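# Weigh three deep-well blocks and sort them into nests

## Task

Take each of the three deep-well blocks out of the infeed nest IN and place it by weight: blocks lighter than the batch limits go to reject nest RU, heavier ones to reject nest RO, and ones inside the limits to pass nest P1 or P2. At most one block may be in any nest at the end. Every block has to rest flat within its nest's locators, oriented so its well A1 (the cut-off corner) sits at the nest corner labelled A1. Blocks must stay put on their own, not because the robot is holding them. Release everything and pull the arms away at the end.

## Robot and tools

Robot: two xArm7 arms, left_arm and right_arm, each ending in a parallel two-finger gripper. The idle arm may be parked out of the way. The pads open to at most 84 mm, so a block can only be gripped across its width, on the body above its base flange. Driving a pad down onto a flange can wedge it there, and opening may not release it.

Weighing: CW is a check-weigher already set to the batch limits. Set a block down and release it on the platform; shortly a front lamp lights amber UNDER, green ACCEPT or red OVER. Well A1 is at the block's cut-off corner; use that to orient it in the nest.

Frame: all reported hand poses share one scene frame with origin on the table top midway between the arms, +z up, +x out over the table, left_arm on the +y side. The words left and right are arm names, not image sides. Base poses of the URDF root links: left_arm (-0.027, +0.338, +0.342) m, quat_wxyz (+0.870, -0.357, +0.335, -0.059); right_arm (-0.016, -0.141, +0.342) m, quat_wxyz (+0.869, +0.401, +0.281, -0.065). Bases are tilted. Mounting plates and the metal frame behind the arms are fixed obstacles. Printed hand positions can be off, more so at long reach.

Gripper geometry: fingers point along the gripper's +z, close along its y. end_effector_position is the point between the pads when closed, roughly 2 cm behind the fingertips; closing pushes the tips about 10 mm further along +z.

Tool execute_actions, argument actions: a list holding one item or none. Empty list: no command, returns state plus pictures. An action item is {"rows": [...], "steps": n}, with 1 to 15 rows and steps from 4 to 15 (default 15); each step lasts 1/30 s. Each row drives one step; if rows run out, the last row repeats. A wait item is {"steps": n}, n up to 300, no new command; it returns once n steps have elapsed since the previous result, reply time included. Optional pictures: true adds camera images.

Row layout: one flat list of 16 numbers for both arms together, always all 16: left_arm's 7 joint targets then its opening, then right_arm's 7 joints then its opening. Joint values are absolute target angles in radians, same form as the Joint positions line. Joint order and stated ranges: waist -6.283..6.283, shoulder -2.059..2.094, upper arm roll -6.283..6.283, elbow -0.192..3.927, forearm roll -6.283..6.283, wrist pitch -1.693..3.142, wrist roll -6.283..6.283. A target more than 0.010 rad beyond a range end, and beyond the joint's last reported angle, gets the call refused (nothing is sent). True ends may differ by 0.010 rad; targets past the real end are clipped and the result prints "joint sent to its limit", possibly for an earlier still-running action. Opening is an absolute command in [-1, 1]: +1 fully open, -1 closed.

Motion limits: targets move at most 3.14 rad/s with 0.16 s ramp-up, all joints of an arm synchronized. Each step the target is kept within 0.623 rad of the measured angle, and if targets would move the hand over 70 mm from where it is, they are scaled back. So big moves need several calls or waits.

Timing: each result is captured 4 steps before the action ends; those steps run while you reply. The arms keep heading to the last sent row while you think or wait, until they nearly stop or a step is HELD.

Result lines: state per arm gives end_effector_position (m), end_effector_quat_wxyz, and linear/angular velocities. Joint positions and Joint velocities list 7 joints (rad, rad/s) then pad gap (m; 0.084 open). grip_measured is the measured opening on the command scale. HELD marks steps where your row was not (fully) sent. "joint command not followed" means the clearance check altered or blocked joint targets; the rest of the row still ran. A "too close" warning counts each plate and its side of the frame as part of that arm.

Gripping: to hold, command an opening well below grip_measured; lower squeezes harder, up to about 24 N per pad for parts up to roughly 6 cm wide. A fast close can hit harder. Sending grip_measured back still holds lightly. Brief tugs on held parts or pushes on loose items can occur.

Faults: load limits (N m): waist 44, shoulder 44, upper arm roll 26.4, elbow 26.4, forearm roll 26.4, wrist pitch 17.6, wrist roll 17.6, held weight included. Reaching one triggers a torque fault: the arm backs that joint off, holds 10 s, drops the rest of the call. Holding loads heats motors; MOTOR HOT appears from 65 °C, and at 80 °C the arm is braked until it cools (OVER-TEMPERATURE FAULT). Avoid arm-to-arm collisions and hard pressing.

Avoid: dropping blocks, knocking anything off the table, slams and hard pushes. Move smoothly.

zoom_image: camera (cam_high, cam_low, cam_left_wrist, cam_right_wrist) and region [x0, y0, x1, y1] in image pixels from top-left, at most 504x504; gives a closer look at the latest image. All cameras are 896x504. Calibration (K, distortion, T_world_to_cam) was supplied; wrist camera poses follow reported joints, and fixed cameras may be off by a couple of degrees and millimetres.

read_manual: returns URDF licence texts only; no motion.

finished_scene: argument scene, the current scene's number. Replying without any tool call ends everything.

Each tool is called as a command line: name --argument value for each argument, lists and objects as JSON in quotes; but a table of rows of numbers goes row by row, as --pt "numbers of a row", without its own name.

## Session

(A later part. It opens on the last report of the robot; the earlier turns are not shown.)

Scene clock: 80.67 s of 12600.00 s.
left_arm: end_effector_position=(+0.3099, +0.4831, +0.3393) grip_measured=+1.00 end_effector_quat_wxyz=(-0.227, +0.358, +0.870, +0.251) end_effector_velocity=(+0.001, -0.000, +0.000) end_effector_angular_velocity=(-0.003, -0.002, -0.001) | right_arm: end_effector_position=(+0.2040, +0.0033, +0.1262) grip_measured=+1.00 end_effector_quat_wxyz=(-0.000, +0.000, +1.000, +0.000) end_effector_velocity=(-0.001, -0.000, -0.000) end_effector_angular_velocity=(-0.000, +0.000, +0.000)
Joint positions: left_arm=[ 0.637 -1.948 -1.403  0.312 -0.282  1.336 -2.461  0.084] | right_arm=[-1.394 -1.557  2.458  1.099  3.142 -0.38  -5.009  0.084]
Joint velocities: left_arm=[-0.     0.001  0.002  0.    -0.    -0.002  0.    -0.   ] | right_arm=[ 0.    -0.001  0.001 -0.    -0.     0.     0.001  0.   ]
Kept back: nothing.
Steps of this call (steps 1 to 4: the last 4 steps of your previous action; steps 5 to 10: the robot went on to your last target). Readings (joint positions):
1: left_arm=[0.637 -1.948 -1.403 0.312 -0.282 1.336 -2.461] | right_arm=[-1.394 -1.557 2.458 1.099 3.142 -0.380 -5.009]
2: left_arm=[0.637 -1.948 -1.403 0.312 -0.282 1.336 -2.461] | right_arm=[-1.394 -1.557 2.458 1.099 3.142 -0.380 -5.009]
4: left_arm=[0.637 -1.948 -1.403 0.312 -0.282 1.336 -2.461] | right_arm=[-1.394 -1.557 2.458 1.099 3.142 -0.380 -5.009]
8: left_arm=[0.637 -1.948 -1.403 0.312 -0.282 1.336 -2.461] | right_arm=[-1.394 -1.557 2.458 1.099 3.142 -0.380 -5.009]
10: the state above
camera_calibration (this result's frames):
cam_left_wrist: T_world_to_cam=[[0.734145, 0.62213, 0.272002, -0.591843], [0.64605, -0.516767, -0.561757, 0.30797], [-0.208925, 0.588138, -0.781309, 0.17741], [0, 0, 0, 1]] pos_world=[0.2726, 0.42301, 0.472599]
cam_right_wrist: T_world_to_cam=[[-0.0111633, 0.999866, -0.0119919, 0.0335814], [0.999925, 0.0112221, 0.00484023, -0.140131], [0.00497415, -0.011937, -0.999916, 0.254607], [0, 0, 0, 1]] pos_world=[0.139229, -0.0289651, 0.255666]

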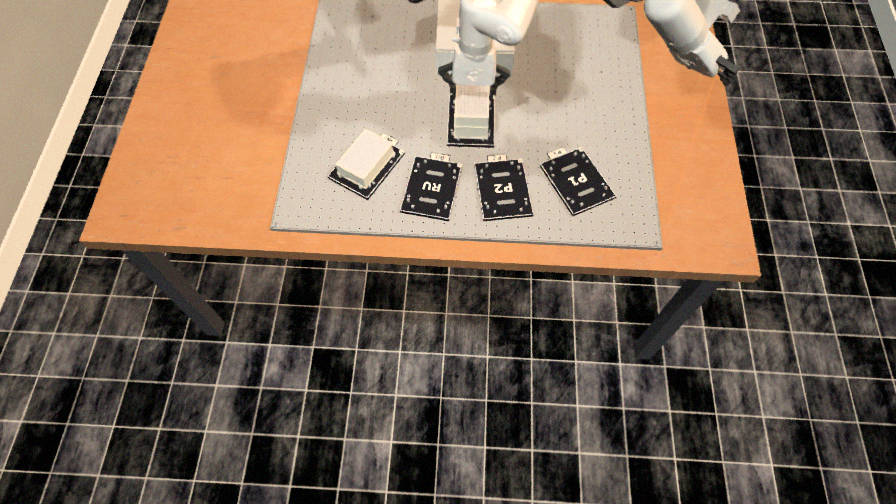

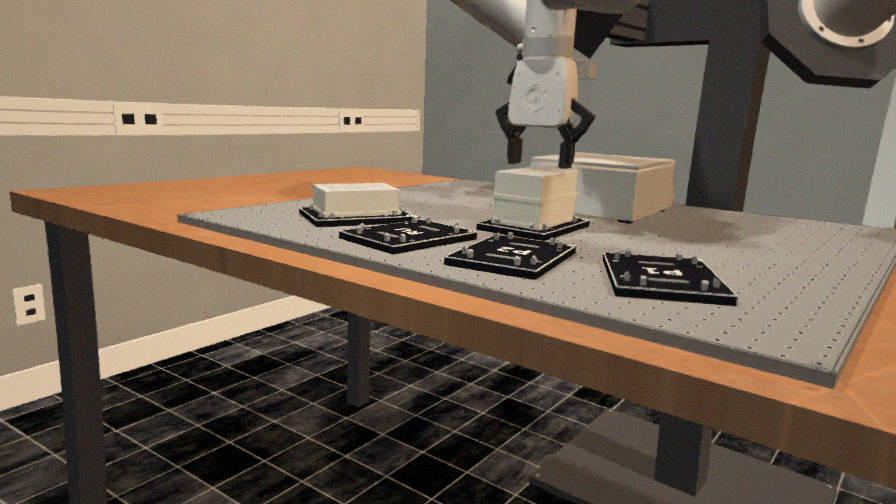

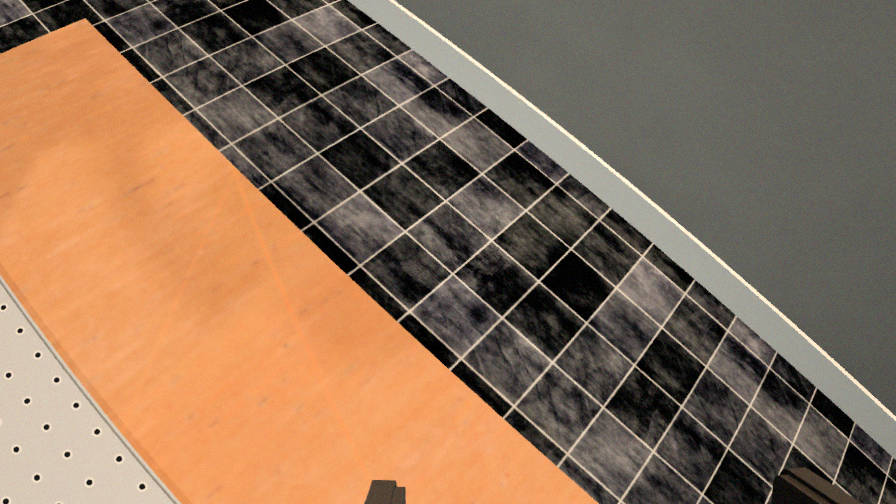

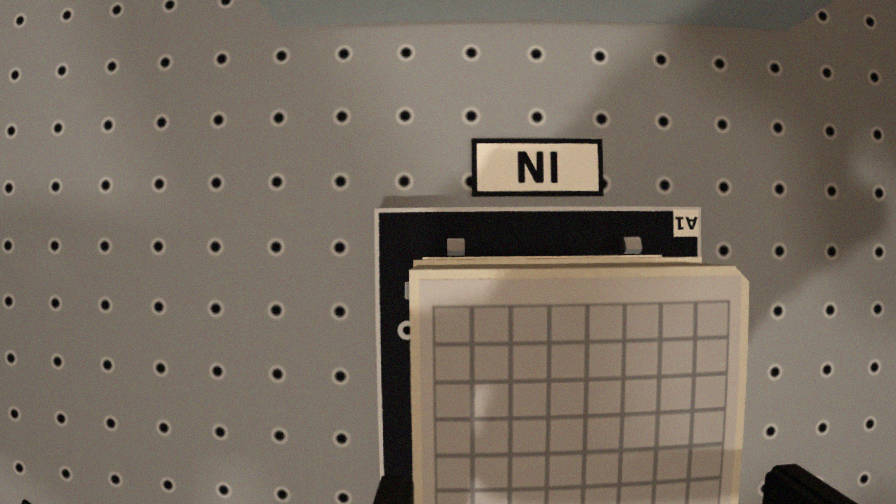

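execute_actions --actions '[{"rows":[[0.637,-1.948,-1.403,0.312,-0.282,1.336,-2.461,1,-1.3962,-1.5595,2.4576,1.0951,3.1416,-0.3732,-5.009,1],[0.637,-1.948,-1.403,0.312,-0.282,1.336,-2.461,1,-1.398,-1.5617,2.4575,1.0961,3.1416,-0.3716,-5.009,1],[0.637,-1.948,-1.403,0.312,-0.282,1.336,-2.461,1,-1.400,-1.5639,2.4575,1.0972,3.1416,-0.3699,-5.009,1],[0.637,-1.948,-1.403,0.312,-0.282,1.336,-2.461,1,-1.4016,-1.5661,2.4575,1.0982,3.1416,-0.3682,-5.009,1]]}]'

execute_actions --actions '[{"steps":8}]' --pictures true

zoom_image --camera "cam_right_wrist" --region '[370,400,820,504]'

Scene clock: 81.30 s of 12600.00 s.
left_arm: end_effector_position=(+0.3099, +0.4831, +0.3393) grip_measured=+1.00 end_effector_quat_wxyz=(-0.227, +0.358, +0.870, +0.251) end_effector_velocity=(+0.000, -0.000, +0.000) end_effector_angular_velocity=(-0.000, -0.001, +0.000) | right_arm: end_effector_position=(+0.2036, +0.0018, +0.1212) grip_measured=+1.00 end_effector_quat_wxyz=(-0.000, +0.000, +1.000, -0.000) end_effector_velocity=(+0.001, +0.002, +0.001) end_effector_angular_velocity=(+0.006, -0.002, -0.001)
Joint positions: left_arm=[ 0.637 -1.948 -1.403  0.312 -0.282  1.336 -2.461  0.084] | right_arm=[-1.402 -1.566  2.458  1.098  3.142 -0.368 -5.009  0.084]
Joint velocities: left_arm=[-0.    -0.001  0.001  0.001  0.     0.    -0.     0.   ] | right_arm=[ 0.003  0.002 -0.     0.002  0.001  0.     0.001  0.   ]
Steps of this call (steps 1 to 8: the robot went on to your last target; steps 9 to 19: the first 11 steps of this action). Readings (joint positions):
9: left_arm=[0.637 -1.948 -1.403 0.312 -0.282 1.336 -2.461] | right_arm=[-1.394 -1.557 2.458 1.099 3.142 -0.379 -5.009]
10: left_arm=[0.637 -1.948 -1.403 0.312 -0.282 1.336 -2.461] | right_arm=[-1.395 -1.558 2.458 1.098 3.142 -0.377 -5.009]
12: left_arm=[0.637 -1.948 -1.403 0.312 -0.282 1.336 -2.461] | right_arm=[-1.398 -1.562 2.458 1.097 3.142 -0.372 -5.009]
16: left_arm=[0.637 -1.948 -1.403 0.312 -0.282 1.336 -2.461] | right_arm=[-1.402 -1.566 2.458 1.098 3.142 -0.368 -5.009]
19: the state above

Scene clock: 81.57 s of 12600.00 s.
left_arm: end_effector_position=(+0.3099, +0.4831, +0.3393) grip_measured=+1.00 end_effector_quat_wxyz=(-0.227, +0.358, +0.870, +0.251) end_effector_velocity=(-0.000, +0.000, -0.000) end_effector_angular_velocity=(-0.001, +0.000, +0.002) | right_arm: end_effector_position=(+0.2036, +0.0018, +0.1212) grip_measured=+1.00 end_effector_quat_wxyz=(-0.000, +0.000, +1.000, -0.000) end_effector_velocity=(+0.000, -0.001, -0.000) end_effector_angular_velocity=(-0.001, +0.000, -0.002)
Joint positions: left_arm=[ 0.637 -1.948 -1.403  0.312 -0.282  1.336 -2.461  0.084] | right_arm=[-1.402 -1.566  2.457  1.098  3.142 -0.368 -5.009  0.084]
Joint velocities: left_arm=[-0.    -0.     0.002 -0.001  0.     0.     0.     0.   ] | right_arm=[-0.001 -0.    -0.001 -0.     0.    -0.     0.     0.   ]
Kept back: nothing.
Steps of this call (steps 1 to 4: the last 4 steps of your previous action; steps 5 to 8: the robot went on to your last target). Readings (joint positions):
1: left_arm=[0.637 -1.948 -1.403 0.312 -0.282 1.336 -2.461] | right_arm=[-1.402 -1.566 2.457 1.098 3.142 -0.368 -5.009]
2: left_arm=[0.637 -1.948 -1.403 0.312 -0.282 1.336 -2.461] | right_arm=[-1.402 -1.566 2.457 1.098 3.142 -0.368 -5.009]
4: left_arm=[0.637 -1.948 -1.403 0.312 -0.282 1.336 -2.461] | right_arm=[-1.402 -1.566 2.457 1.098 3.142 -0.368 -5.009]
8: the state above
camera_calibration (this result's frames):
cam_left_wrist: T_world_to_cam=[[0.734145, 0.62213, 0.272002, -0.591842], [0.64605, -0.516767, -0.561757, 0.30797], [-0.208925, 0.588138, -0.781309, 0.17741], [0, 0, 0, 1]] pos_world=[0.2726, 0.42301, 0.472599]
cam_right_wrist: T_world_to_cam=[[-0.0110298, 0.999863, -0.0123764, 0.0350213], [0.999927, 0.0110902, 0.0048163, -0.139714], [0.0049529, -0.0123223, -0.999912, 0.249562], [0, 0, 0, 1]] pos_world=[0.138854, -0.0303919, 0.250646]

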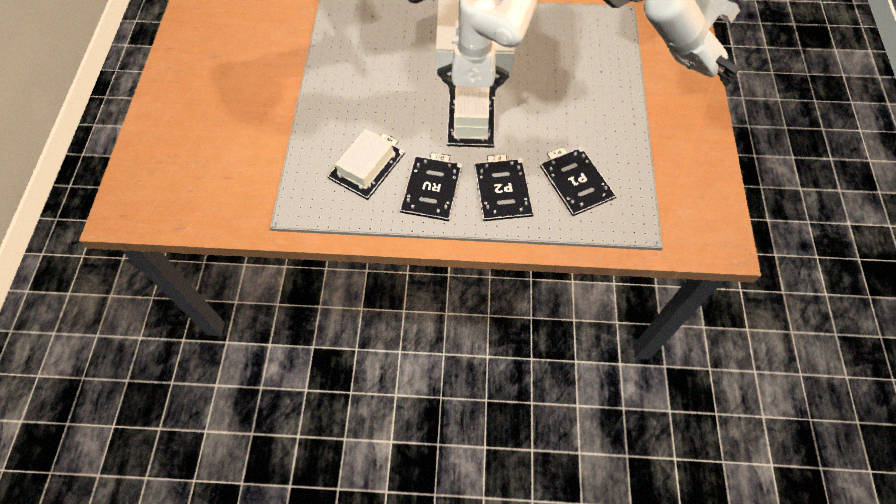

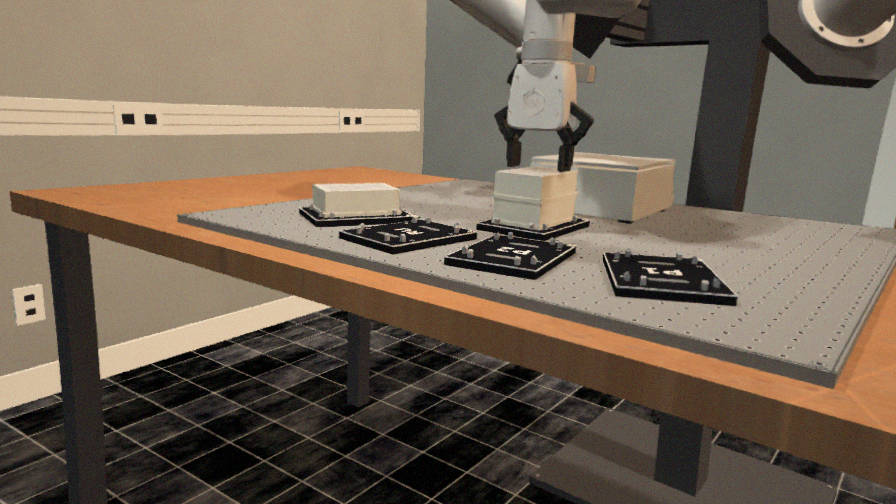

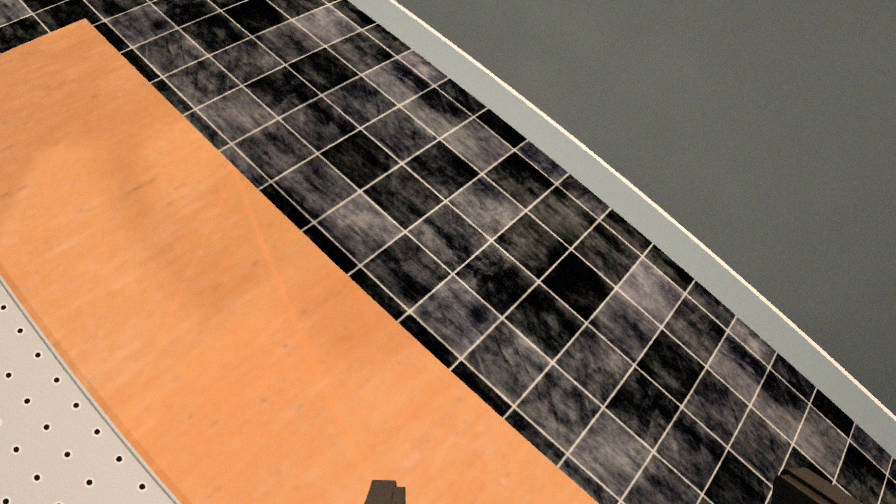

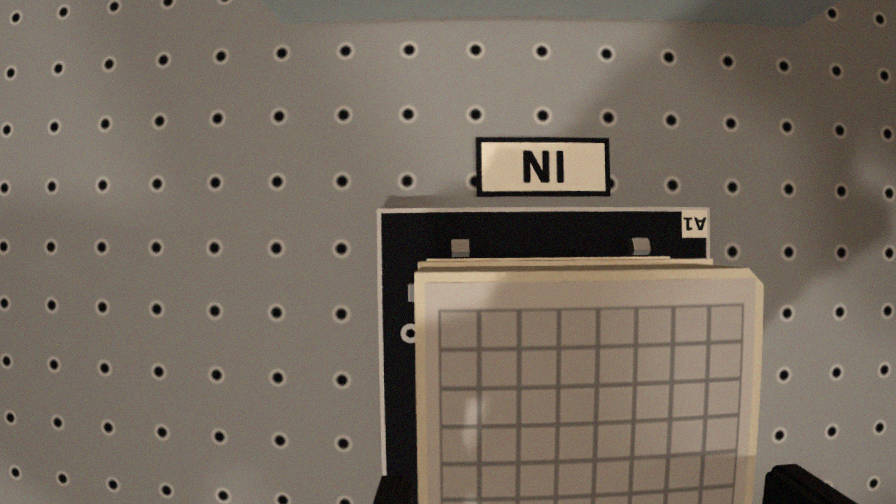

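Region (370, 400, 820, 504) of cam_right_wrist's 896x504 image, scaled by 1.120, with more detail than that image has; it fills the top 116 rows of this view, and the rest is white.

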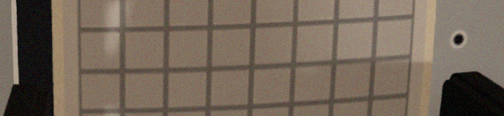

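execute_actions --actions '[{"rows":[[0.637,-1.948,-1.403,0.312,-0.282,1.336,-2.461,1,-1.4052,-1.5705,2.4574,1.1011,3.1416,-0.3655,-5.009,1],[0.637,-1.948,-1.403,0.312,-0.282,1.336,-2.461,1,-1.4052,-1.5705,2.4574,1.1011,3.1416,-0.3655,-5.009,1],[0.637,-1.948,-1.403,0.312,-0.282,1.336,-2.461,1,-1.4088,-1.5749,2.4573,1.1033,3.1416,-0.3622,-5.009,1],[0.637,-1.948,-1.403,0.312,-0.282,1.336,-2.461,1,-1.4088,-1.5749,2.4573,1.1033,3.1416,-0.3622,-5.009,1],[0.637,-1.948,-1.403,0.312,-0.282,1.336,-2.461,1,-1.4124,-1.5793,2.4573,1.1055,3.1416,-0.3588,-5.009,1],[0.637,-1.948,-1.403,0.312,-0.282,1.336,-2.461,1,-1.4124,-1.5793,2.4573,1.1055,3.1416,-0.3588,-5.009,1],[0.637,-1.948,-1.403,0.312,-0.282,1.336,-2.461,1,-1.416,-1.5837,2.4572,1.1078,3.1416,-0.3555,-5.009,1]]}]' --pictures true

Scene clock: 82.33 s of 12600.00 s.
left_arm: end_effector_position=(+0.3099, +0.4831, +0.3393) grip_measured=+1.00 end_effector_quat_wxyz=(-0.227, +0.358, +0.870, +0.251) end_effector_velocity=(+0.000, +0.000, +0.000) end_effector_angular_velocity=(+0.001, -0.000, -0.000) | right_arm: end_effector_position=(+0.2037, +0.0017, +0.1133) grip_measured=+1.00 end_effector_quat_wxyz=(-0.000, +0.000, +1.000, -0.001) end_effector_velocity=(+0.001, +0.001, -0.002) end_effector_angular_velocity=(+0.003, -0.002, -0.001)
Joint positions: left_arm=[ 0.637 -1.948 -1.403  0.312 -0.282  1.336 -2.461  0.084] | right_arm=[-1.416 -1.584  2.457  1.108  3.142 -0.356 -5.009  0.084]
Joint velocities: left_arm=[ 0.    -0.001 -0.001  0.    -0.     0.    -0.     0.   ] | right_arm=[-0.003 -0.004 -0.001  0.004  0.     0.004 -0.    -0.   ]
Steps of this call (steps 1 to 12: the robot went on to your last target; steps 13 to 23: the first 11 steps of this action). Readings (joint positions):
13: left_arm=[0.637 -1.948 -1.403 0.312 -0.282 1.336 -2.461] | right_arm=[-1.402 -1.566 2.457 1.098 3.142 -0.368 -5.009]
14: left_arm=[0.637 -1.948 -1.403 0.312 -0.282 1.336 -2.461] | right_arm=[-1.403 -1.568 2.457 1.100 3.142 -0.367 -5.009]
16: left_arm=[0.637 -1.948 -1.403 0.312 -0.282 1.336 -2.461] | right_arm=[-1.406 -1.572 2.457 1.102 3.142 -0.364 -5.009]
20: left_arm=[0.637 -1.948 -1.403 0.312 -0.282 1.336 -2.461] | right_arm=[-1.413 -1.581 2.457 1.106 3.142 -0.358 -5.009]
23: the state above
camera_calibration (this result's frames):
cam_left_wrist: T_world_to_cam=[[0.734145, 0.62213, 0.272001, -0.591842], [0.64605, -0.516767, -0.561757, 0.30797], [-0.208925, 0.588138, -0.781309, 0.17741], [0, 0, 0, 1]] pos_world=[0.2726, 0.42301, 0.472599]
cam_right_wrist: T_world_to_cam=[[-0.0109019, 0.999854, -0.01316, 0.035013], [0.999929, 0.0109635, 0.00461776, -0.139702], [0.00476137, -0.0131087, -0.999903, 0.241673], [0, 0, 0, 1]] pos_world=[0.138923, -0.0303082, 0.242756]

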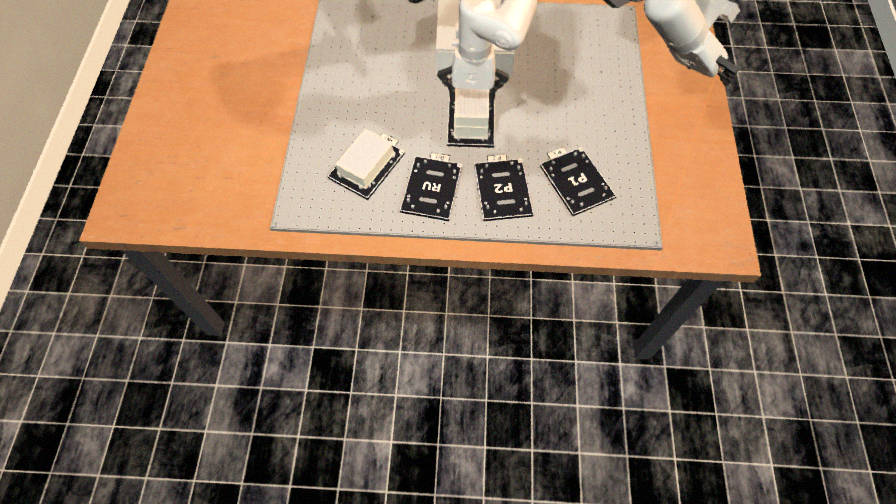

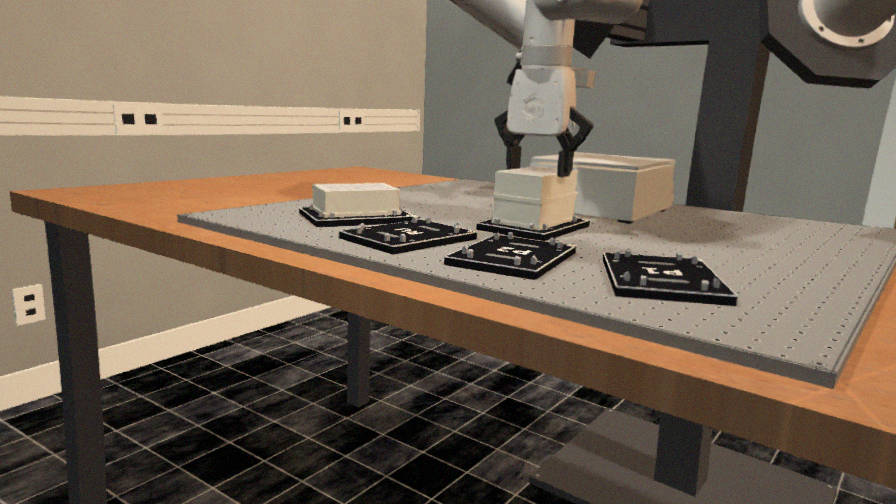

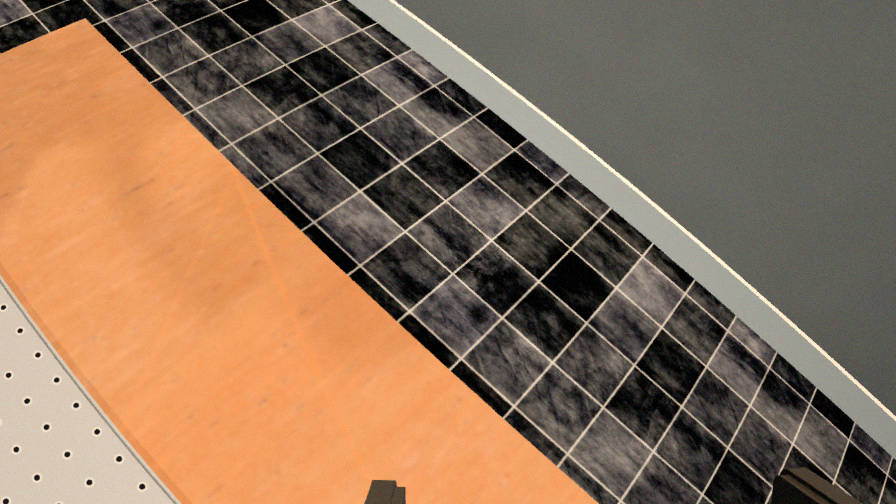

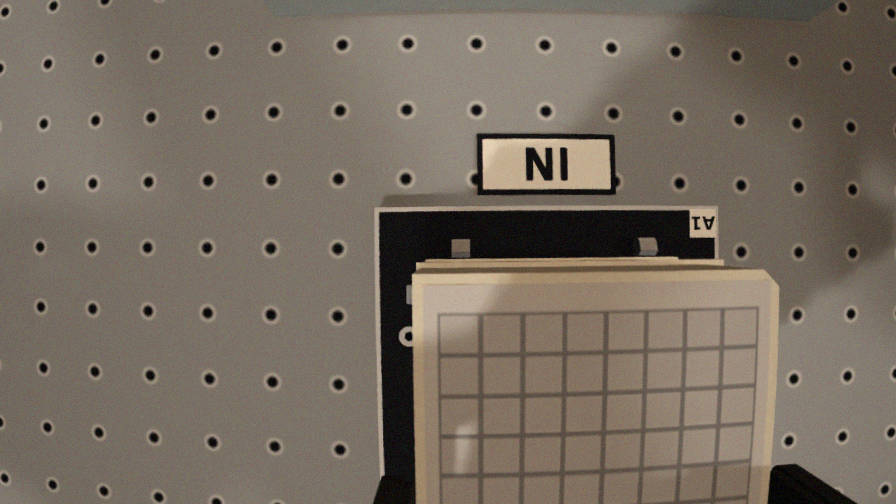

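execute_actions --actions '[{"rows":[[0.637,-1.948,-1.403,0.312,-0.282,1.336,-2.461,1,-1.4218,-1.5908,2.457,1.1114,3.1416,-0.35,-5.009,1],[0.637,-1.948,-1.403,0.312,-0.282,1.336,-2.461,1,-1.4276,-1.598,2.4569,1.1151,3.1416,-0.3444,-5.009,1],[0.637,-1.948,-1.403,0.312,-0.282,1.336,-2.461,1,-1.4334,-1.6051,2.4568,1.119,3.1416,-0.3388,-5.009,1],[0.637,-1.948,-1.403,0.312,-0.282,1.336,-2.461,1,-1.4392,-1.6122,2.4566,1.1228,3.1416,-0.3333,-5.009,1]],"steps":10}]'

execute_actions --actions '[{"rows":[[0.637,-1.948,-1.403,0.312,-0.282,1.336,-2.461,1,-1.4392,-1.6122,2.4566,1.1228,3.1416,-0.3333,-5.009,0.3]],"steps":10}]'

execute_actions --actions '[{"rows":[[0.637,-1.948,-1.403,0.312,-0.282,1.336,-2.461,1,-1.3003,-1.443,2.4509,1.0533,3.1416,-0.482,-5.009,0.3]]}]'

execute_actions --actions '[{"rows":[[0.637,-1.948,-1.403,0.312,-0.282,1.336,-2.461,1,-1.05,-1.45,2.5,1.2,3.1416,-0.62,-4.8,0.3]]}]'

execute_actions --actions '[{"rows":[[0.637,-1.948,-1.403,0.312,-0.282,1.336,-2.461,1,-1.0047,-1.6305,2.9647,1.26,3.1416,-0.6421,-4.3832,0.3]]}]'

execute_actions --actions '[{"steps":12}]'

execute_actions --actions '[{"rows":[[0.637,-1.948,-1.403,0.312,-0.282,1.336,-2.461,1,-1.0298,-1.7681,2.9615,1.2886,3.1416,-0.5308,-4.3832,0.3]]}]' --pictures true

zoom_image --camera "cam_low" --region '[520,60,720,200]'

Scene clock: 82.90 s of 12600.00 s.
left_arm: end_effector_position=(+0.3099, +0.4831, +0.3393) grip_measured=+1.00 end_effector_quat_wxyz=(-0.227, +0.358, +0.870, +0.251) end_effector_velocity=(-0.000, +0.000, -0.000) end_effector_angular_velocity=(+0.000, +0.000, -0.000) | right_arm: end_effector_position=(+0.2036, +0.0016, +0.1016) grip_measured=+1.00 end_effector_quat_wxyz=(-0.000, +0.000, +1.000, -0.001) end_effector_velocity=(-0.009, -0.015, -0.054) end_effector_angular_velocity=(-0.030, +0.016, +0.005)
Joint positions: left_arm=[ 0.637 -1.948 -1.403  0.312 -0.282  1.336 -2.461  0.084] | right_arm=[-1.437 -1.609  2.457  1.121  3.142 -0.336 -5.009  0.084]
Joint velocities: left_arm=[-0.     0.    -0.001 -0.001 -0.    -0.001 -0.     0.   ] | right_arm=[-0.093 -0.113  0.005  0.035  0.001  0.078 -0.    -0.   ]
Steps of this call (steps 1 to 4: the last 4 steps of your previous action; steps 5 to 11: the robot went on to your last target; steps 12 to 17: the first 6 steps of this action). Readings (joint positions):
12: left_arm=[0.637 -1.948 -1.403 0.312 -0.282 1.336 -2.461] | right_arm=[-1.416 -1.584 2.457 1.108 3.142 -0.355 -5.009]
13: left_arm=[0.637 -1.948 -1.403 0.312 -0.282 1.336 -2.461] | right_arm=[-1.418 -1.586 2.457 1.110 3.142 -0.353 -5.009]
15: left_arm=[0.637 -1.948 -1.403 0.312 -0.282 1.336 -2.461] | right_arm=[-1.427 -1.597 2.457 1.116 3.142 -0.344 -5.009]
17: the state above

Scene clock: 83.23 s of 12600.00 s.
left_arm: end_effector_position=(+0.3099, +0.4831, +0.3393) grip_measured=+1.00 end_effector_quat_wxyz=(-0.227, +0.358, +0.870, +0.251) end_effector_velocity=(+0.001, -0.000, +0.000) end_effector_angular_velocity=(-0.001, -0.002, -0.000) | right_arm: end_effector_position=(+0.2038, +0.0020, +0.1004) grip_measured=+0.96 end_effector_quat_wxyz=(-0.000, +0.000, +1.000, -0.000) end_effector_velocity=(-0.000, -0.000, -0.000) end_effector_angular_velocity=(-0.000, +0.001, -0.001)
Joint positions: left_arm=[ 0.637 -1.948 -1.403  0.312 -0.282  1.336 -2.461  0.084] | right_arm=[-1.439 -1.612  2.457  1.123  3.142 -0.333 -5.009  0.083]
Joint velocities: left_arm=[-0.    -0.     0.001  0.001 -0.    -0.001 -0.    -0.   ] | right_arm=[-0.001 -0.     0.001 -0.    -0.001  0.     0.002  0.   ]
Steps of this call (steps 1 to 4: the last 4 steps of your previous action; steps 5 to 10: the first 6 steps of this action). Readings (joint positions):
5: left_arm=[0.637 -1.948 -1.403 0.312 -0.282 1.336 -2.461] | right_arm=[-1.439 -1.612 2.457 1.123 3.142 -0.334 -5.009]
6: left_arm=[0.637 -1.948 -1.403 0.312 -0.282 1.336 -2.461] | right_arm=[-1.439 -1.612 2.457 1.123 3.142 -0.333 -5.009]
8: left_arm=[0.637 -1.948 -1.403 0.312 -0.282 1.336 -2.461] | right_arm=[-1.439 -1.612 2.457 1.123 3.142 -0.333 -5.009]
10: the state above

Scene clock: 83.73 s of 12600.00 s.
left_arm: end_effector_position=(+0.3099, +0.4831, +0.3393) grip_measured=+1.00 end_effector_quat_wxyz=(-0.227, +0.358, +0.870, +0.251) end_effector_velocity=(+0.000, -0.000, +0.000) end_effector_angular_velocity=(+0.001, -0.001, -0.001) | right_arm: end_effector_position=(+0.2034, +0.0017, +0.1801) grip_measured=+0.96 end_effector_quat_wxyz=(-0.000, -0.000, +1.000, +0.000) end_effector_velocity=(-0.012, -0.056, -0.035) end_effector_angular_velocity=(-0.138, +0.039, -0.010)
Joint positions: left_arm=[ 0.637 -1.948 -1.403  0.312 -0.282  1.336 -2.461  0.084] | right_arm=[-1.3   -1.443  2.451  1.053  3.142 -0.482 -5.009  0.083]
Joint velocities: left_arm=[-0.    -0.001 -0.001  0.     0.    -0.001 -0.    -0.   ] | right_arm=[-0.051 -0.055 -0.005 -0.063 -0.    -0.006 -0.    -0.   ]
Steps of this call (steps 1 to 4: the last 4 steps of your previous action; steps 5 to 15: the first 11 steps of this action). Readings (joint positions):
5: left_arm=[0.637 -1.948 -1.403 0.312 -0.282 1.336 -2.461] | right_arm=[-1.439 -1.611 2.457 1.122 3.142 -0.334 -5.009]
6: left_arm=[0.637 -1.948 -1.403 0.312 -0.282 1.336 -2.461] | right_arm=[-1.432 -1.604 2.457 1.118 3.142 -0.342 -5.009]
8: left_arm=[0.637 -1.948 -1.403 0.312 -0.282 1.336 -2.461] | right_arm=[-1.382 -1.542 2.455 1.085 3.142 -0.401 -5.009]
12: left_arm=[0.637 -1.948 -1.403 0.312 -0.282 1.336 -2.461] | right_arm=[-1.296 -1.439 2.451 1.063 3.142 -0.478 -5.009]
15: the state above

Scene clock: 84.23 s of 12600.00 s.
left_arm: end_effector_position=(+0.3099, +0.4831, +0.3393) grip_measured=+1.00 end_effector_quat_wxyz=(-0.227, +0.358, +0.870, +0.251) end_effector_velocity=(-0.001, -0.000, -0.000) end_effector_angular_velocity=(-0.001, +0.003, +0.000) | right_arm: end_effector_position=(+0.1807, +0.0851, +0.2763) grip_measured=+0.96 end_effector_quat_wxyz=(+0.075, +0.012, +0.995, +0.070) end_effector_velocity=(+0.027, -0.050, -0.024) end_effector_angular_velocity=(-0.129, -0.015, -0.127)
Joint positions: left_arm=[ 0.637 -1.948 -1.403  0.312 -0.282  1.336 -2.461  0.084] | right_arm=[-1.046 -1.447  2.506  1.204  3.142 -0.618 -4.803  0.083]
Joint velocities: left_arm=[-0.     0.002 -0.     0.    -0.     0.002  0.     0.   ] | right_arm=[-0.01  -0.034 -0.057 -0.06  -0.009 -0.049  0.068 -0.   ]
Steps of this call (steps 1 to 4: the last 4 steps of your previous action; steps 5 to 15: the first 11 steps of this action). Readings (joint positions):
5: left_arm=[0.637 -1.948 -1.403 0.312 -0.282 1.336 -2.461] | right_arm=[-1.301 -1.445 2.451 1.053 3.142 -0.482 -5.008]
6: left_arm=[0.637 -1.948 -1.403 0.312 -0.282 1.336 -2.461] | right_arm=[-1.293 -1.446 2.451 1.057 3.141 -0.488 -4.999]
8: left_arm=[0.637 -1.948 -1.403 0.312 -0.282 1.336 -2.461] | right_arm=[-1.233 -1.450 2.459 1.091 3.141 -0.525 -4.944]
12: left_arm=[0.637 -1.948 -1.403 0.312 -0.282 1.336 -2.461] | right_arm=[-1.080 -1.448 2.496 1.186 3.142 -0.600 -4.829]
15: the state above

Scene clock: 84.73 s of 12600.00 s.
left_arm: end_effector_position=(+0.3099, +0.4831, +0.3393) grip_measured=+1.00 end_effector_quat_wxyz=(-0.227, +0.358, +0.870, +0.251) end_effector_velocity=(+0.000, +0.000, -0.000) end_effector_angular_velocity=(-0.002, -0.000, +0.001) | right_arm: end_effector_position=(+0.0211, +0.0647, +0.2242) grip_measured=+0.96 end_effector_quat_wxyz=(+0.018, +0.001, +1.000, +0.021) end_effector_velocity=(-0.539, -0.167, -0.152) end_effector_angular_velocity=(-0.398, +0.383, +0.074)
Joint positions: left_arm=[ 0.637 -1.948 -1.403  0.312 -0.282  1.336 -2.461  0.084] | right_arm=[-1.017 -1.587  2.851  1.245  3.142 -0.636 -4.487  0.083]
Joint velocities: left_arm=[ 0.     0.001  0.002 -0.001  0.    -0.001 -0.    -0.   ] | right_arm=[ 0.128 -0.451  1.174  0.153  0.002 -0.057  1.032 -0.   ]
Steps of this call (steps 1 to 4: the last 4 steps of your previous action; steps 5 to 15: the first 11 steps of this action). Readings (joint positions):
5: left_arm=[0.637 -1.948 -1.403 0.312 -0.282 1.336 -2.461] | right_arm=[-1.053 -1.451 2.499 1.197 3.141 -0.620 -4.799]
6: left_arm=[0.637 -1.948 -1.403 0.312 -0.282 1.336 -2.461] | right_arm=[-1.052 -1.454 2.505 1.199 3.141 -0.621 -4.789]
8: left_arm=[0.637 -1.948 -1.403 0.312 -0.282 1.336 -2.461] | right_arm=[-1.048 -1.477 2.564 1.209 3.139 -0.624 -4.729]
12: left_arm=[0.637 -1.948 -1.403 0.312 -0.282 1.336 -2.461] | right_arm=[-1.029 -1.542 2.735 1.229 3.142 -0.631 -4.590]
15: the state above

Scene clock: 85.13 s of 12600.00 s.
left_arm: end_effector_position=(+0.3099, +0.4831, +0.3393) grip_measured=+1.00 end_effector_quat_wxyz=(-0.227, +0.358, +0.870, +0.251) end_effector_velocity=(+0.000, -0.000, -0.000) end_effector_angular_velocity=(+0.000, +0.000, -0.002) | right_arm: end_effector_position=(-0.0290, +0.0462, +0.2108) grip_measured=+0.96 end_effector_quat_wxyz=(+0.000, +0.001, +1.000, +0.001) end_effector_velocity=(-0.012, -0.008, -0.003) end_effector_angular_velocity=(-0.013, +0.009, +0.021)
Joint positions: left_arm=[ 0.637 -1.948 -1.403  0.312 -0.282  1.336 -2.461  0.084] | right_arm=[-1.005 -1.629  2.962  1.26   3.141 -0.642 -4.383  0.083]
Joint velocities: left_arm=[-0.     0.001 -0.002  0.001 -0.    -0.    -0.    -0.   ] | right_arm=[ 0.004 -0.007  0.027 -0.004  0.003  0.001  0.001  0.   ]
Kept back: nothing.
Steps of this call (steps 1 to 4: the last 4 steps of your previous action; steps 5 to 12: the robot went on to your last target). Readings (joint positions):
1: left_arm=[0.637 -1.948 -1.403 0.312 -0.282 1.336 -2.461] | right_arm=[-1.013 -1.602 2.890 1.250 3.142 -0.638 -4.452]
2: left_arm=[0.637 -1.948 -1.403 0.312 -0.282 1.336 -2.461] | right_arm=[-1.009 -1.615 2.925 1.254 3.142 -0.640 -4.423]
4: left_arm=[0.637 -1.948 -1.403 0.312 -0.282 1.336 -2.461] | right_arm=[-1.003 -1.630 2.965 1.257 3.143 -0.641 -4.392]
8: left_arm=[0.637 -1.948 -1.403 0.312 -0.282 1.336 -2.461] | right_arm=[-1.005 -1.629 2.960 1.260 3.141 -0.642 -4.384]
12: the state above

Scene clock: 85.50 s of 12600.00 s.
left_arm: end_effector_position=(+0.3099, +0.4831, +0.3393) grip_measured=+1.00 end_effector_quat_wxyz=(-0.227, +0.358, +0.870, +0.251) end_effector_velocity=(+0.000, -0.000, +0.000) end_effector_angular_velocity=(-0.000, -0.001, +0.001) | right_arm: end_effector_position=(-0.0305, +0.0459, +0.1508) grip_measured=+0.96 end_effector_quat_wxyz=(-0.000, +0.000, +1.000, +0.001) end_effector_velocity=(-0.009, +0.036, +0.025) end_effector_angular_velocity=(+0.089, +0.026, -0.004)
Joint positions: left_arm=[ 0.637 -1.948 -1.403  0.312 -0.282  1.336 -2.461  0.084] | right_arm=[-1.03  -1.768  2.961  1.289  3.142 -0.531 -4.383  0.083]
Joint velocities: left_arm=[-0.    -0.001  0.001  0.     0.     0.    -0.     0.   ] | right_arm=[ 0.008  0.046 -0.004  0.04  -0.001  0.007  0.001  0.   ]
Steps of this call (steps 1 to 11: the first 11 steps of this action). Readings (joint positions):
1: left_arm=[0.637 -1.948 -1.403 0.312 -0.282 1.336 -2.461] | right_arm=[-1.005 -1.630 2.962 1.260 3.141 -0.641 -4.383]
2: left_arm=[0.637 -1.948 -1.403 0.312 -0.282 1.336 -2.461] | right_arm=[-1.007 -1.638 2.963 1.263 3.141 -0.633 -4.383]
4: left_arm=[0.637 -1.948 -1.403 0.312 -0.282 1.336 -2.461] | right_arm=[-1.017 -1.696 2.961 1.282 3.141 -0.582 -4.383]
8: left_arm=[0.637 -1.948 -1.403 0.312 -0.282 1.336 -2.461] | right_arm=[-1.031 -1.774 2.962 1.281 3.142 -0.534 -4.383]
11: the state above
camera_calibration (this result's frames):
cam_left_wrist: T_world_to_cam=[[0.734145, 0.62213, 0.272002, -0.591842], [0.64605, -0.516767, -0.561757, 0.30797], [-0.208925, 0.588138, -0.781309, 0.17741], [0, 0, 0, 1]] pos_world=[0.2726, 0.42301, 0.472599]
cam_right_wrist: T_world_to_cam=[[-0.011123, 0.999877, -0.0110242, -0.0114828], [0.999927, 0.0111753, 0.00469444, 0.0937471], [0.00481706, -0.0109712, -0.999928, 0.280801], [0, 0, 0, 1]] pos_world=[-0.0952205, 0.0135145, 0.280214]

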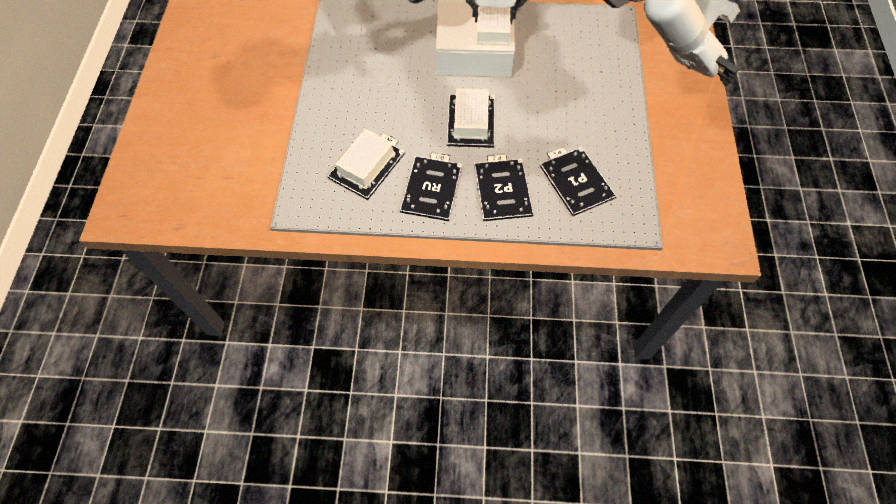

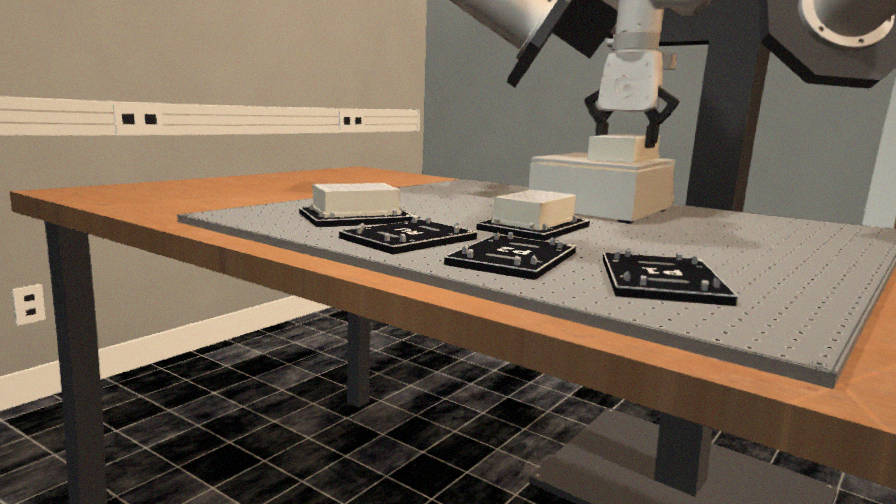

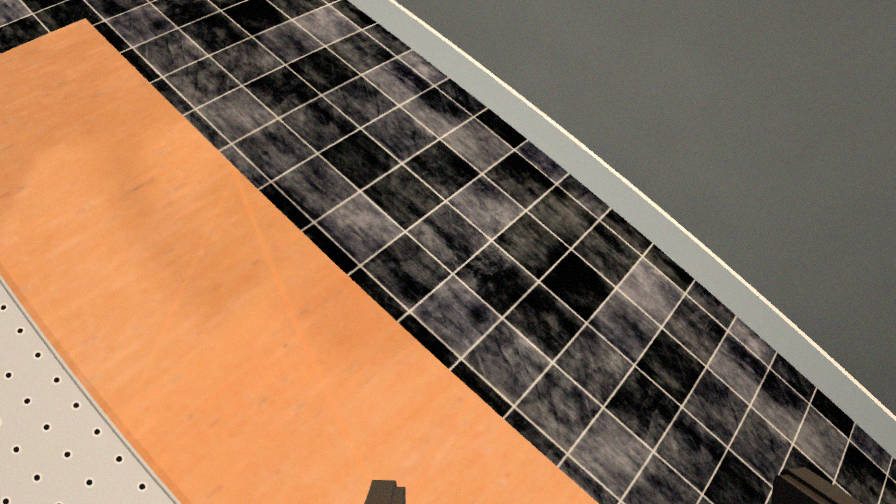

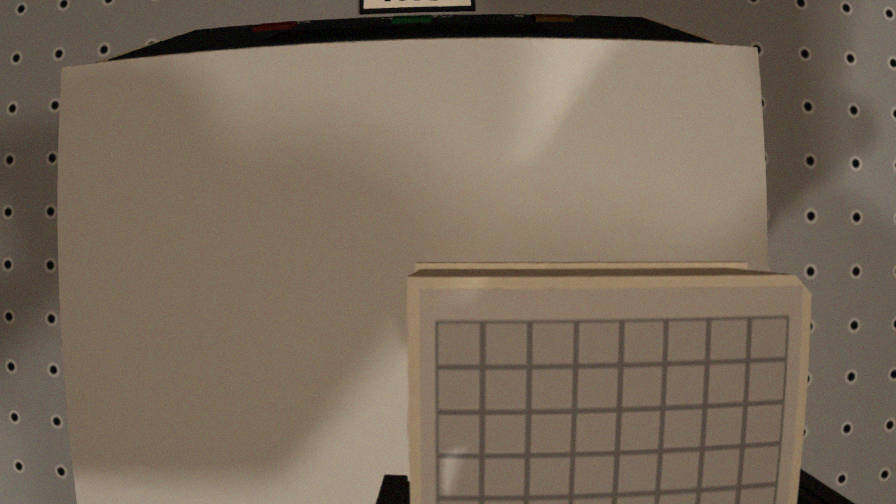

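Region (520, 60, 720, 200) of cam_low's 896x504 image, scaled by 2.520, with more detail than that image has; it fills the top 353 rows of this view, and the rest is white.

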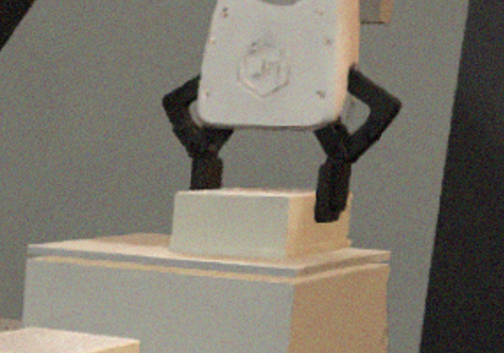

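execute_actions --actions '[{"rows":[[0.637,-1.948,-1.403,0.312,-0.282,1.336,-2.461,1,-1.0323,-1.782,2.9612,1.2919,3.1416,-0.52,-4.3832,0.3]],"steps":10}]'

execute_actions --actions '[{"rows":[[0.637,-1.948,-1.403,0.312,-0.282,1.336,-2.461,1,-1.0323,-1.782,2.9612,1.2919,3.1416,-0.52,-4.3832,1]]}]'

execute_actions --actions '[{"steps":35}]' --pictures true

Scene clock: 85.87 s of 12600.00 s.
left_arm: end_effector_position=(+0.3099, +0.4831, +0.3393) grip_measured=+1.00 end_effector_quat_wxyz=(-0.227, +0.358, +0.870, +0.251) end_effector_velocity=(+0.000, -0.000, -0.000) end_effector_angular_velocity=(+0.001, +0.000, -0.001) | right_arm: end_effector_position=(-0.0305, +0.0459, +0.1457) grip_measured=+0.96 end_effector_quat_wxyz=(-0.000, -0.000, +1.000, +0.001) end_effector_velocity=(+0.000, +0.000, -0.000) end_effector_angular_velocity=(+0.002, -0.001, +0.001)
Joint positions: left_arm=[ 0.637 -1.948 -1.403  0.312 -0.282  1.336 -2.461  0.084] | right_arm=[-1.032 -1.78   2.961  1.293  3.141 -0.522 -4.383  0.083]
Joint velocities: left_arm=[-0.    -0.    -0.001  0.    -0.    -0.    -0.    -0.   ] | right_arm=[ 0.002  0.001  0.    -0.001 -0.001  0.002  0.     0.   ]
Steps of this call (steps 1 to 4: the last 4 steps of your previous action; step 5: the robot went on to your last target; steps 6 to 11: the first 6 steps of this action). Readings (joint positions):
6: left_arm=[0.637 -1.948 -1.403 0.312 -0.282 1.336 -2.461] | right_arm=[-1.030 -1.768 2.961 1.289 3.142 -0.530 -4.383]
7: left_arm=[0.637 -1.948 -1.403 0.312 -0.282 1.336 -2.461] | right_arm=[-1.030 -1.772 2.961 1.291 3.142 -0.527 -4.383]
9: left_arm=[0.637 -1.948 -1.403 0.312 -0.282 1.336 -2.461] | right_arm=[-1.032 -1.779 2.961 1.292 3.141 -0.522 -4.383]
11: the state above

Scene clock: 86.37 s of 12600.00 s.
left_arm: end_effector_position=(+0.3099, +0.4831, +0.3393) grip_measured=+1.00 end_effector_quat_wxyz=(-0.227, +0.358, +0.870, +0.251) end_effector_velocity=(+0.000, -0.000, +0.000) end_effector_angular_velocity=(-0.001, -0.002, +0.001) | right_arm: end_effector_position=(-0.0305, +0.0446, +0.1440) grip_measured=+1.00 end_effector_quat_wxyz=(-0.000, -0.000, +1.000, -0.000) end_effector_velocity=(-0.001, +0.004, +0.005) end_effector_angular_velocity=(+0.008, +0.003, -0.003)
Joint positions: left_arm=[ 0.637 -1.948 -1.403  0.312 -0.282  1.336 -2.461  0.084] | right_arm=[-1.033 -1.783  2.961  1.291  3.142 -0.519 -4.383  0.084]
Joint velocities: left_arm=[ 0.    -0.001  0.001  0.001 -0.    -0.    -0.    -0.   ] | right_arm=[ 0.002  0.008 -0.001  0.005  0.002 -0.005  0.     0.   ]
Steps of this call (steps 1 to 4: the last 4 steps of your previous action; steps 5 to 15: the first 11 steps of this action). Readings (joint positions):
5: left_arm=[0.637 -1.948 -1.403 0.312 -0.282 1.336 -2.461] | right_arm=[-1.032 -1.780 2.961 1.293 3.141 -0.521 -4.383]
6: left_arm=[0.637 -1.948 -1.403 0.312 -0.282 1.336 -2.461] | right_arm=[-1.032 -1.780 2.961 1.293 3.141 -0.521 -4.383]
8: left_arm=[0.637 -1.948 -1.403 0.312 -0.282 1.336 -2.461] | right_arm=[-1.032 -1.782 2.961 1.292 3.142 -0.519 -4.383]
12: left_arm=[0.637 -1.948 -1.403 0.312 -0.282 1.336 -2.461] | right_arm=[-1.033 -1.784 2.962 1.291 3.142 -0.519 -4.383]
15: the state above

Scene clock: 87.53 s of 12600.00 s.
left_arm: end_effector_position=(+0.3099, +0.4831, +0.3393) grip_measured=+1.00 end_effector_quat_wxyz=(-0.227, +0.358, +0.870, +0.251) end_effector_velocity=(+0.000, -0.000, -0.000) end_effector_angular_velocity=(-0.002, +0.000, -0.001) | right_arm: end_effector_position=(-0.0305, +0.0451, +0.1445) grip_measured=+1.00 end_effector_quat_wxyz=(-0.000, -0.000, +1.000, +0.000) end_effector_velocity=(-0.000, +0.001, +0.000) end_effector_angular_velocity=(+0.002, +0.000, -0.001)
Joint positions: left_arm=[ 0.637 -1.948 -1.403  0.312 -0.282  1.336 -2.461  0.084] | right_arm=[-1.032 -1.782  2.961  1.292  3.142 -0.52  -4.383  0.084]
Joint velocities: left_arm=[-0.     0.002  0.001  0.    -0.    -0.001  0.     0.   ] | right_arm=[ 0.001  0.    -0.     0.001  0.     0.001  0.001  0.   ]
Kept back: nothing.
Steps of this call (steps 1 to 4: the last 4 steps of your previous action; steps 5 to 15: the robot went on to your last target; steps 16 to 35: nothing new was sent). Readings (joint positions):
1: left_arm=[0.637 -1.948 -1.403 0.312 -0.282 1.336 -2.461] | right_arm=[-1.032 -1.783 2.961 1.292 3.142 -0.519 -4.383]
2: left_arm=[0.637 -1.948 -1.403 0.312 -0.282 1.336 -2.461] | right_arm=[-1.032 -1.783 2.961 1.292 3.142 -0.520 -4.383]
4: left_arm=[0.637 -1.948 -1.403 0.312 -0.282 1.336 -2.461] | right_arm=[-1.032 -1.782 2.961 1.292 3.142 -0.520 -4.383]
8: left_arm=[0.637 -1.948 -1.403 0.312 -0.282 1.336 -2.461] | right_arm=[-1.032 -1.782 2.961 1.292 3.142 -0.520 -4.383]
35: the state above
All arms were judged still, so your last target was given up. Only a new action makes them travel on or press farther. Fingers that are still opening or closing keep moving.
camera_calibration (this result's frames):
cam_left_wrist: T_world_to_cam=[[0.734146, 0.62213, 0.272001, -0.591842], [0.64605, -0.516767, -0.561757, 0.30797], [-0.208925, 0.588138, -0.781309, 0.17741], [0, 0, 0, 1]] pos_world=[0.2726, 0.42301, 0.472599]
cam_right_wrist: T_world_to_cam=[[-0.0115381, 0.999862, -0.0119572, -0.010634], [0.999921, 0.0115961, 0.00479814, 0.0937383], [0.00493614, -0.0119009, -0.999917, 0.274514], [0, 0, 0, 1]] pos_world=[-0.0952086, 0.0128125, 0.273914]

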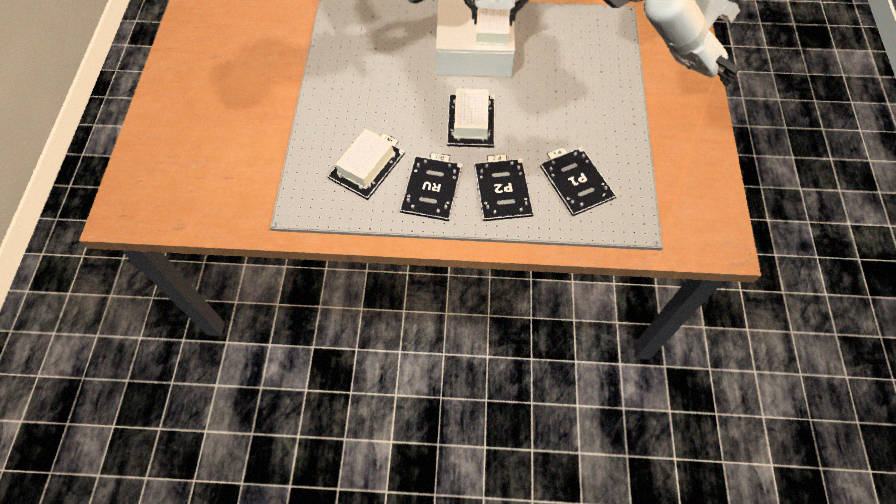

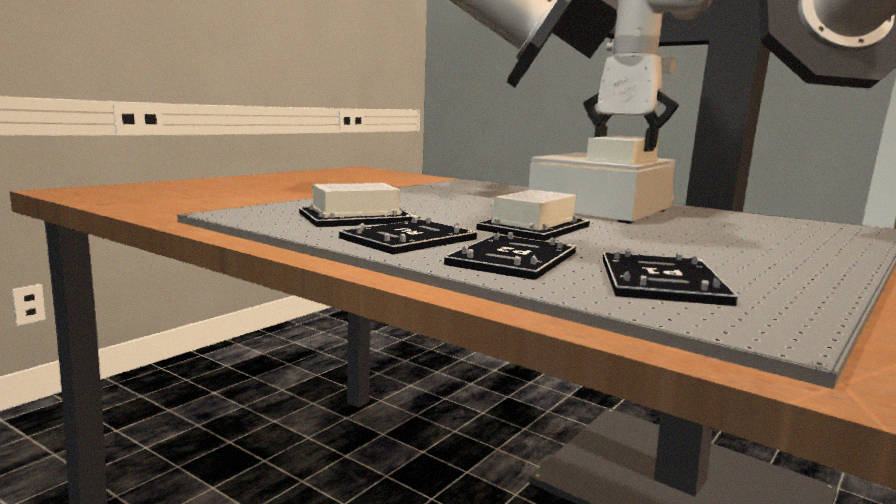

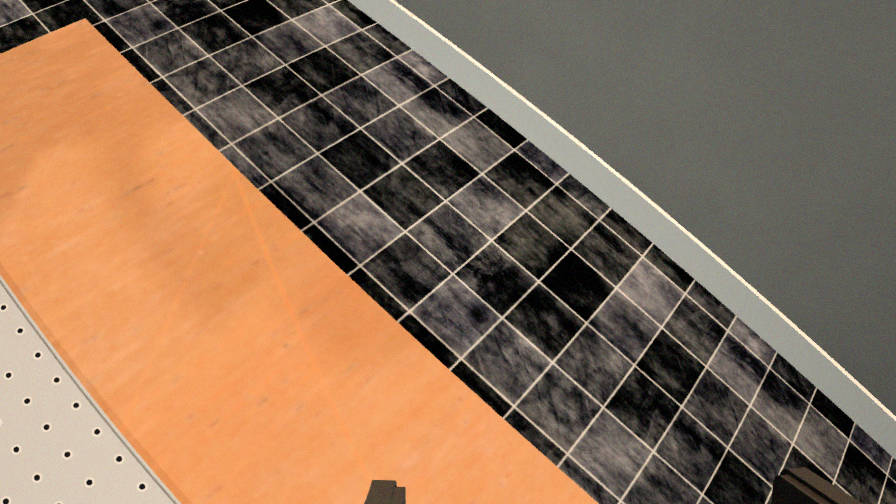

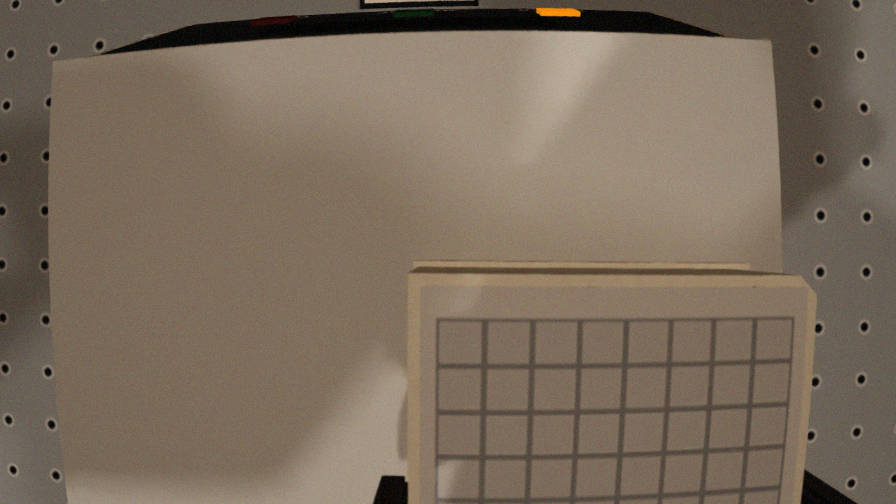

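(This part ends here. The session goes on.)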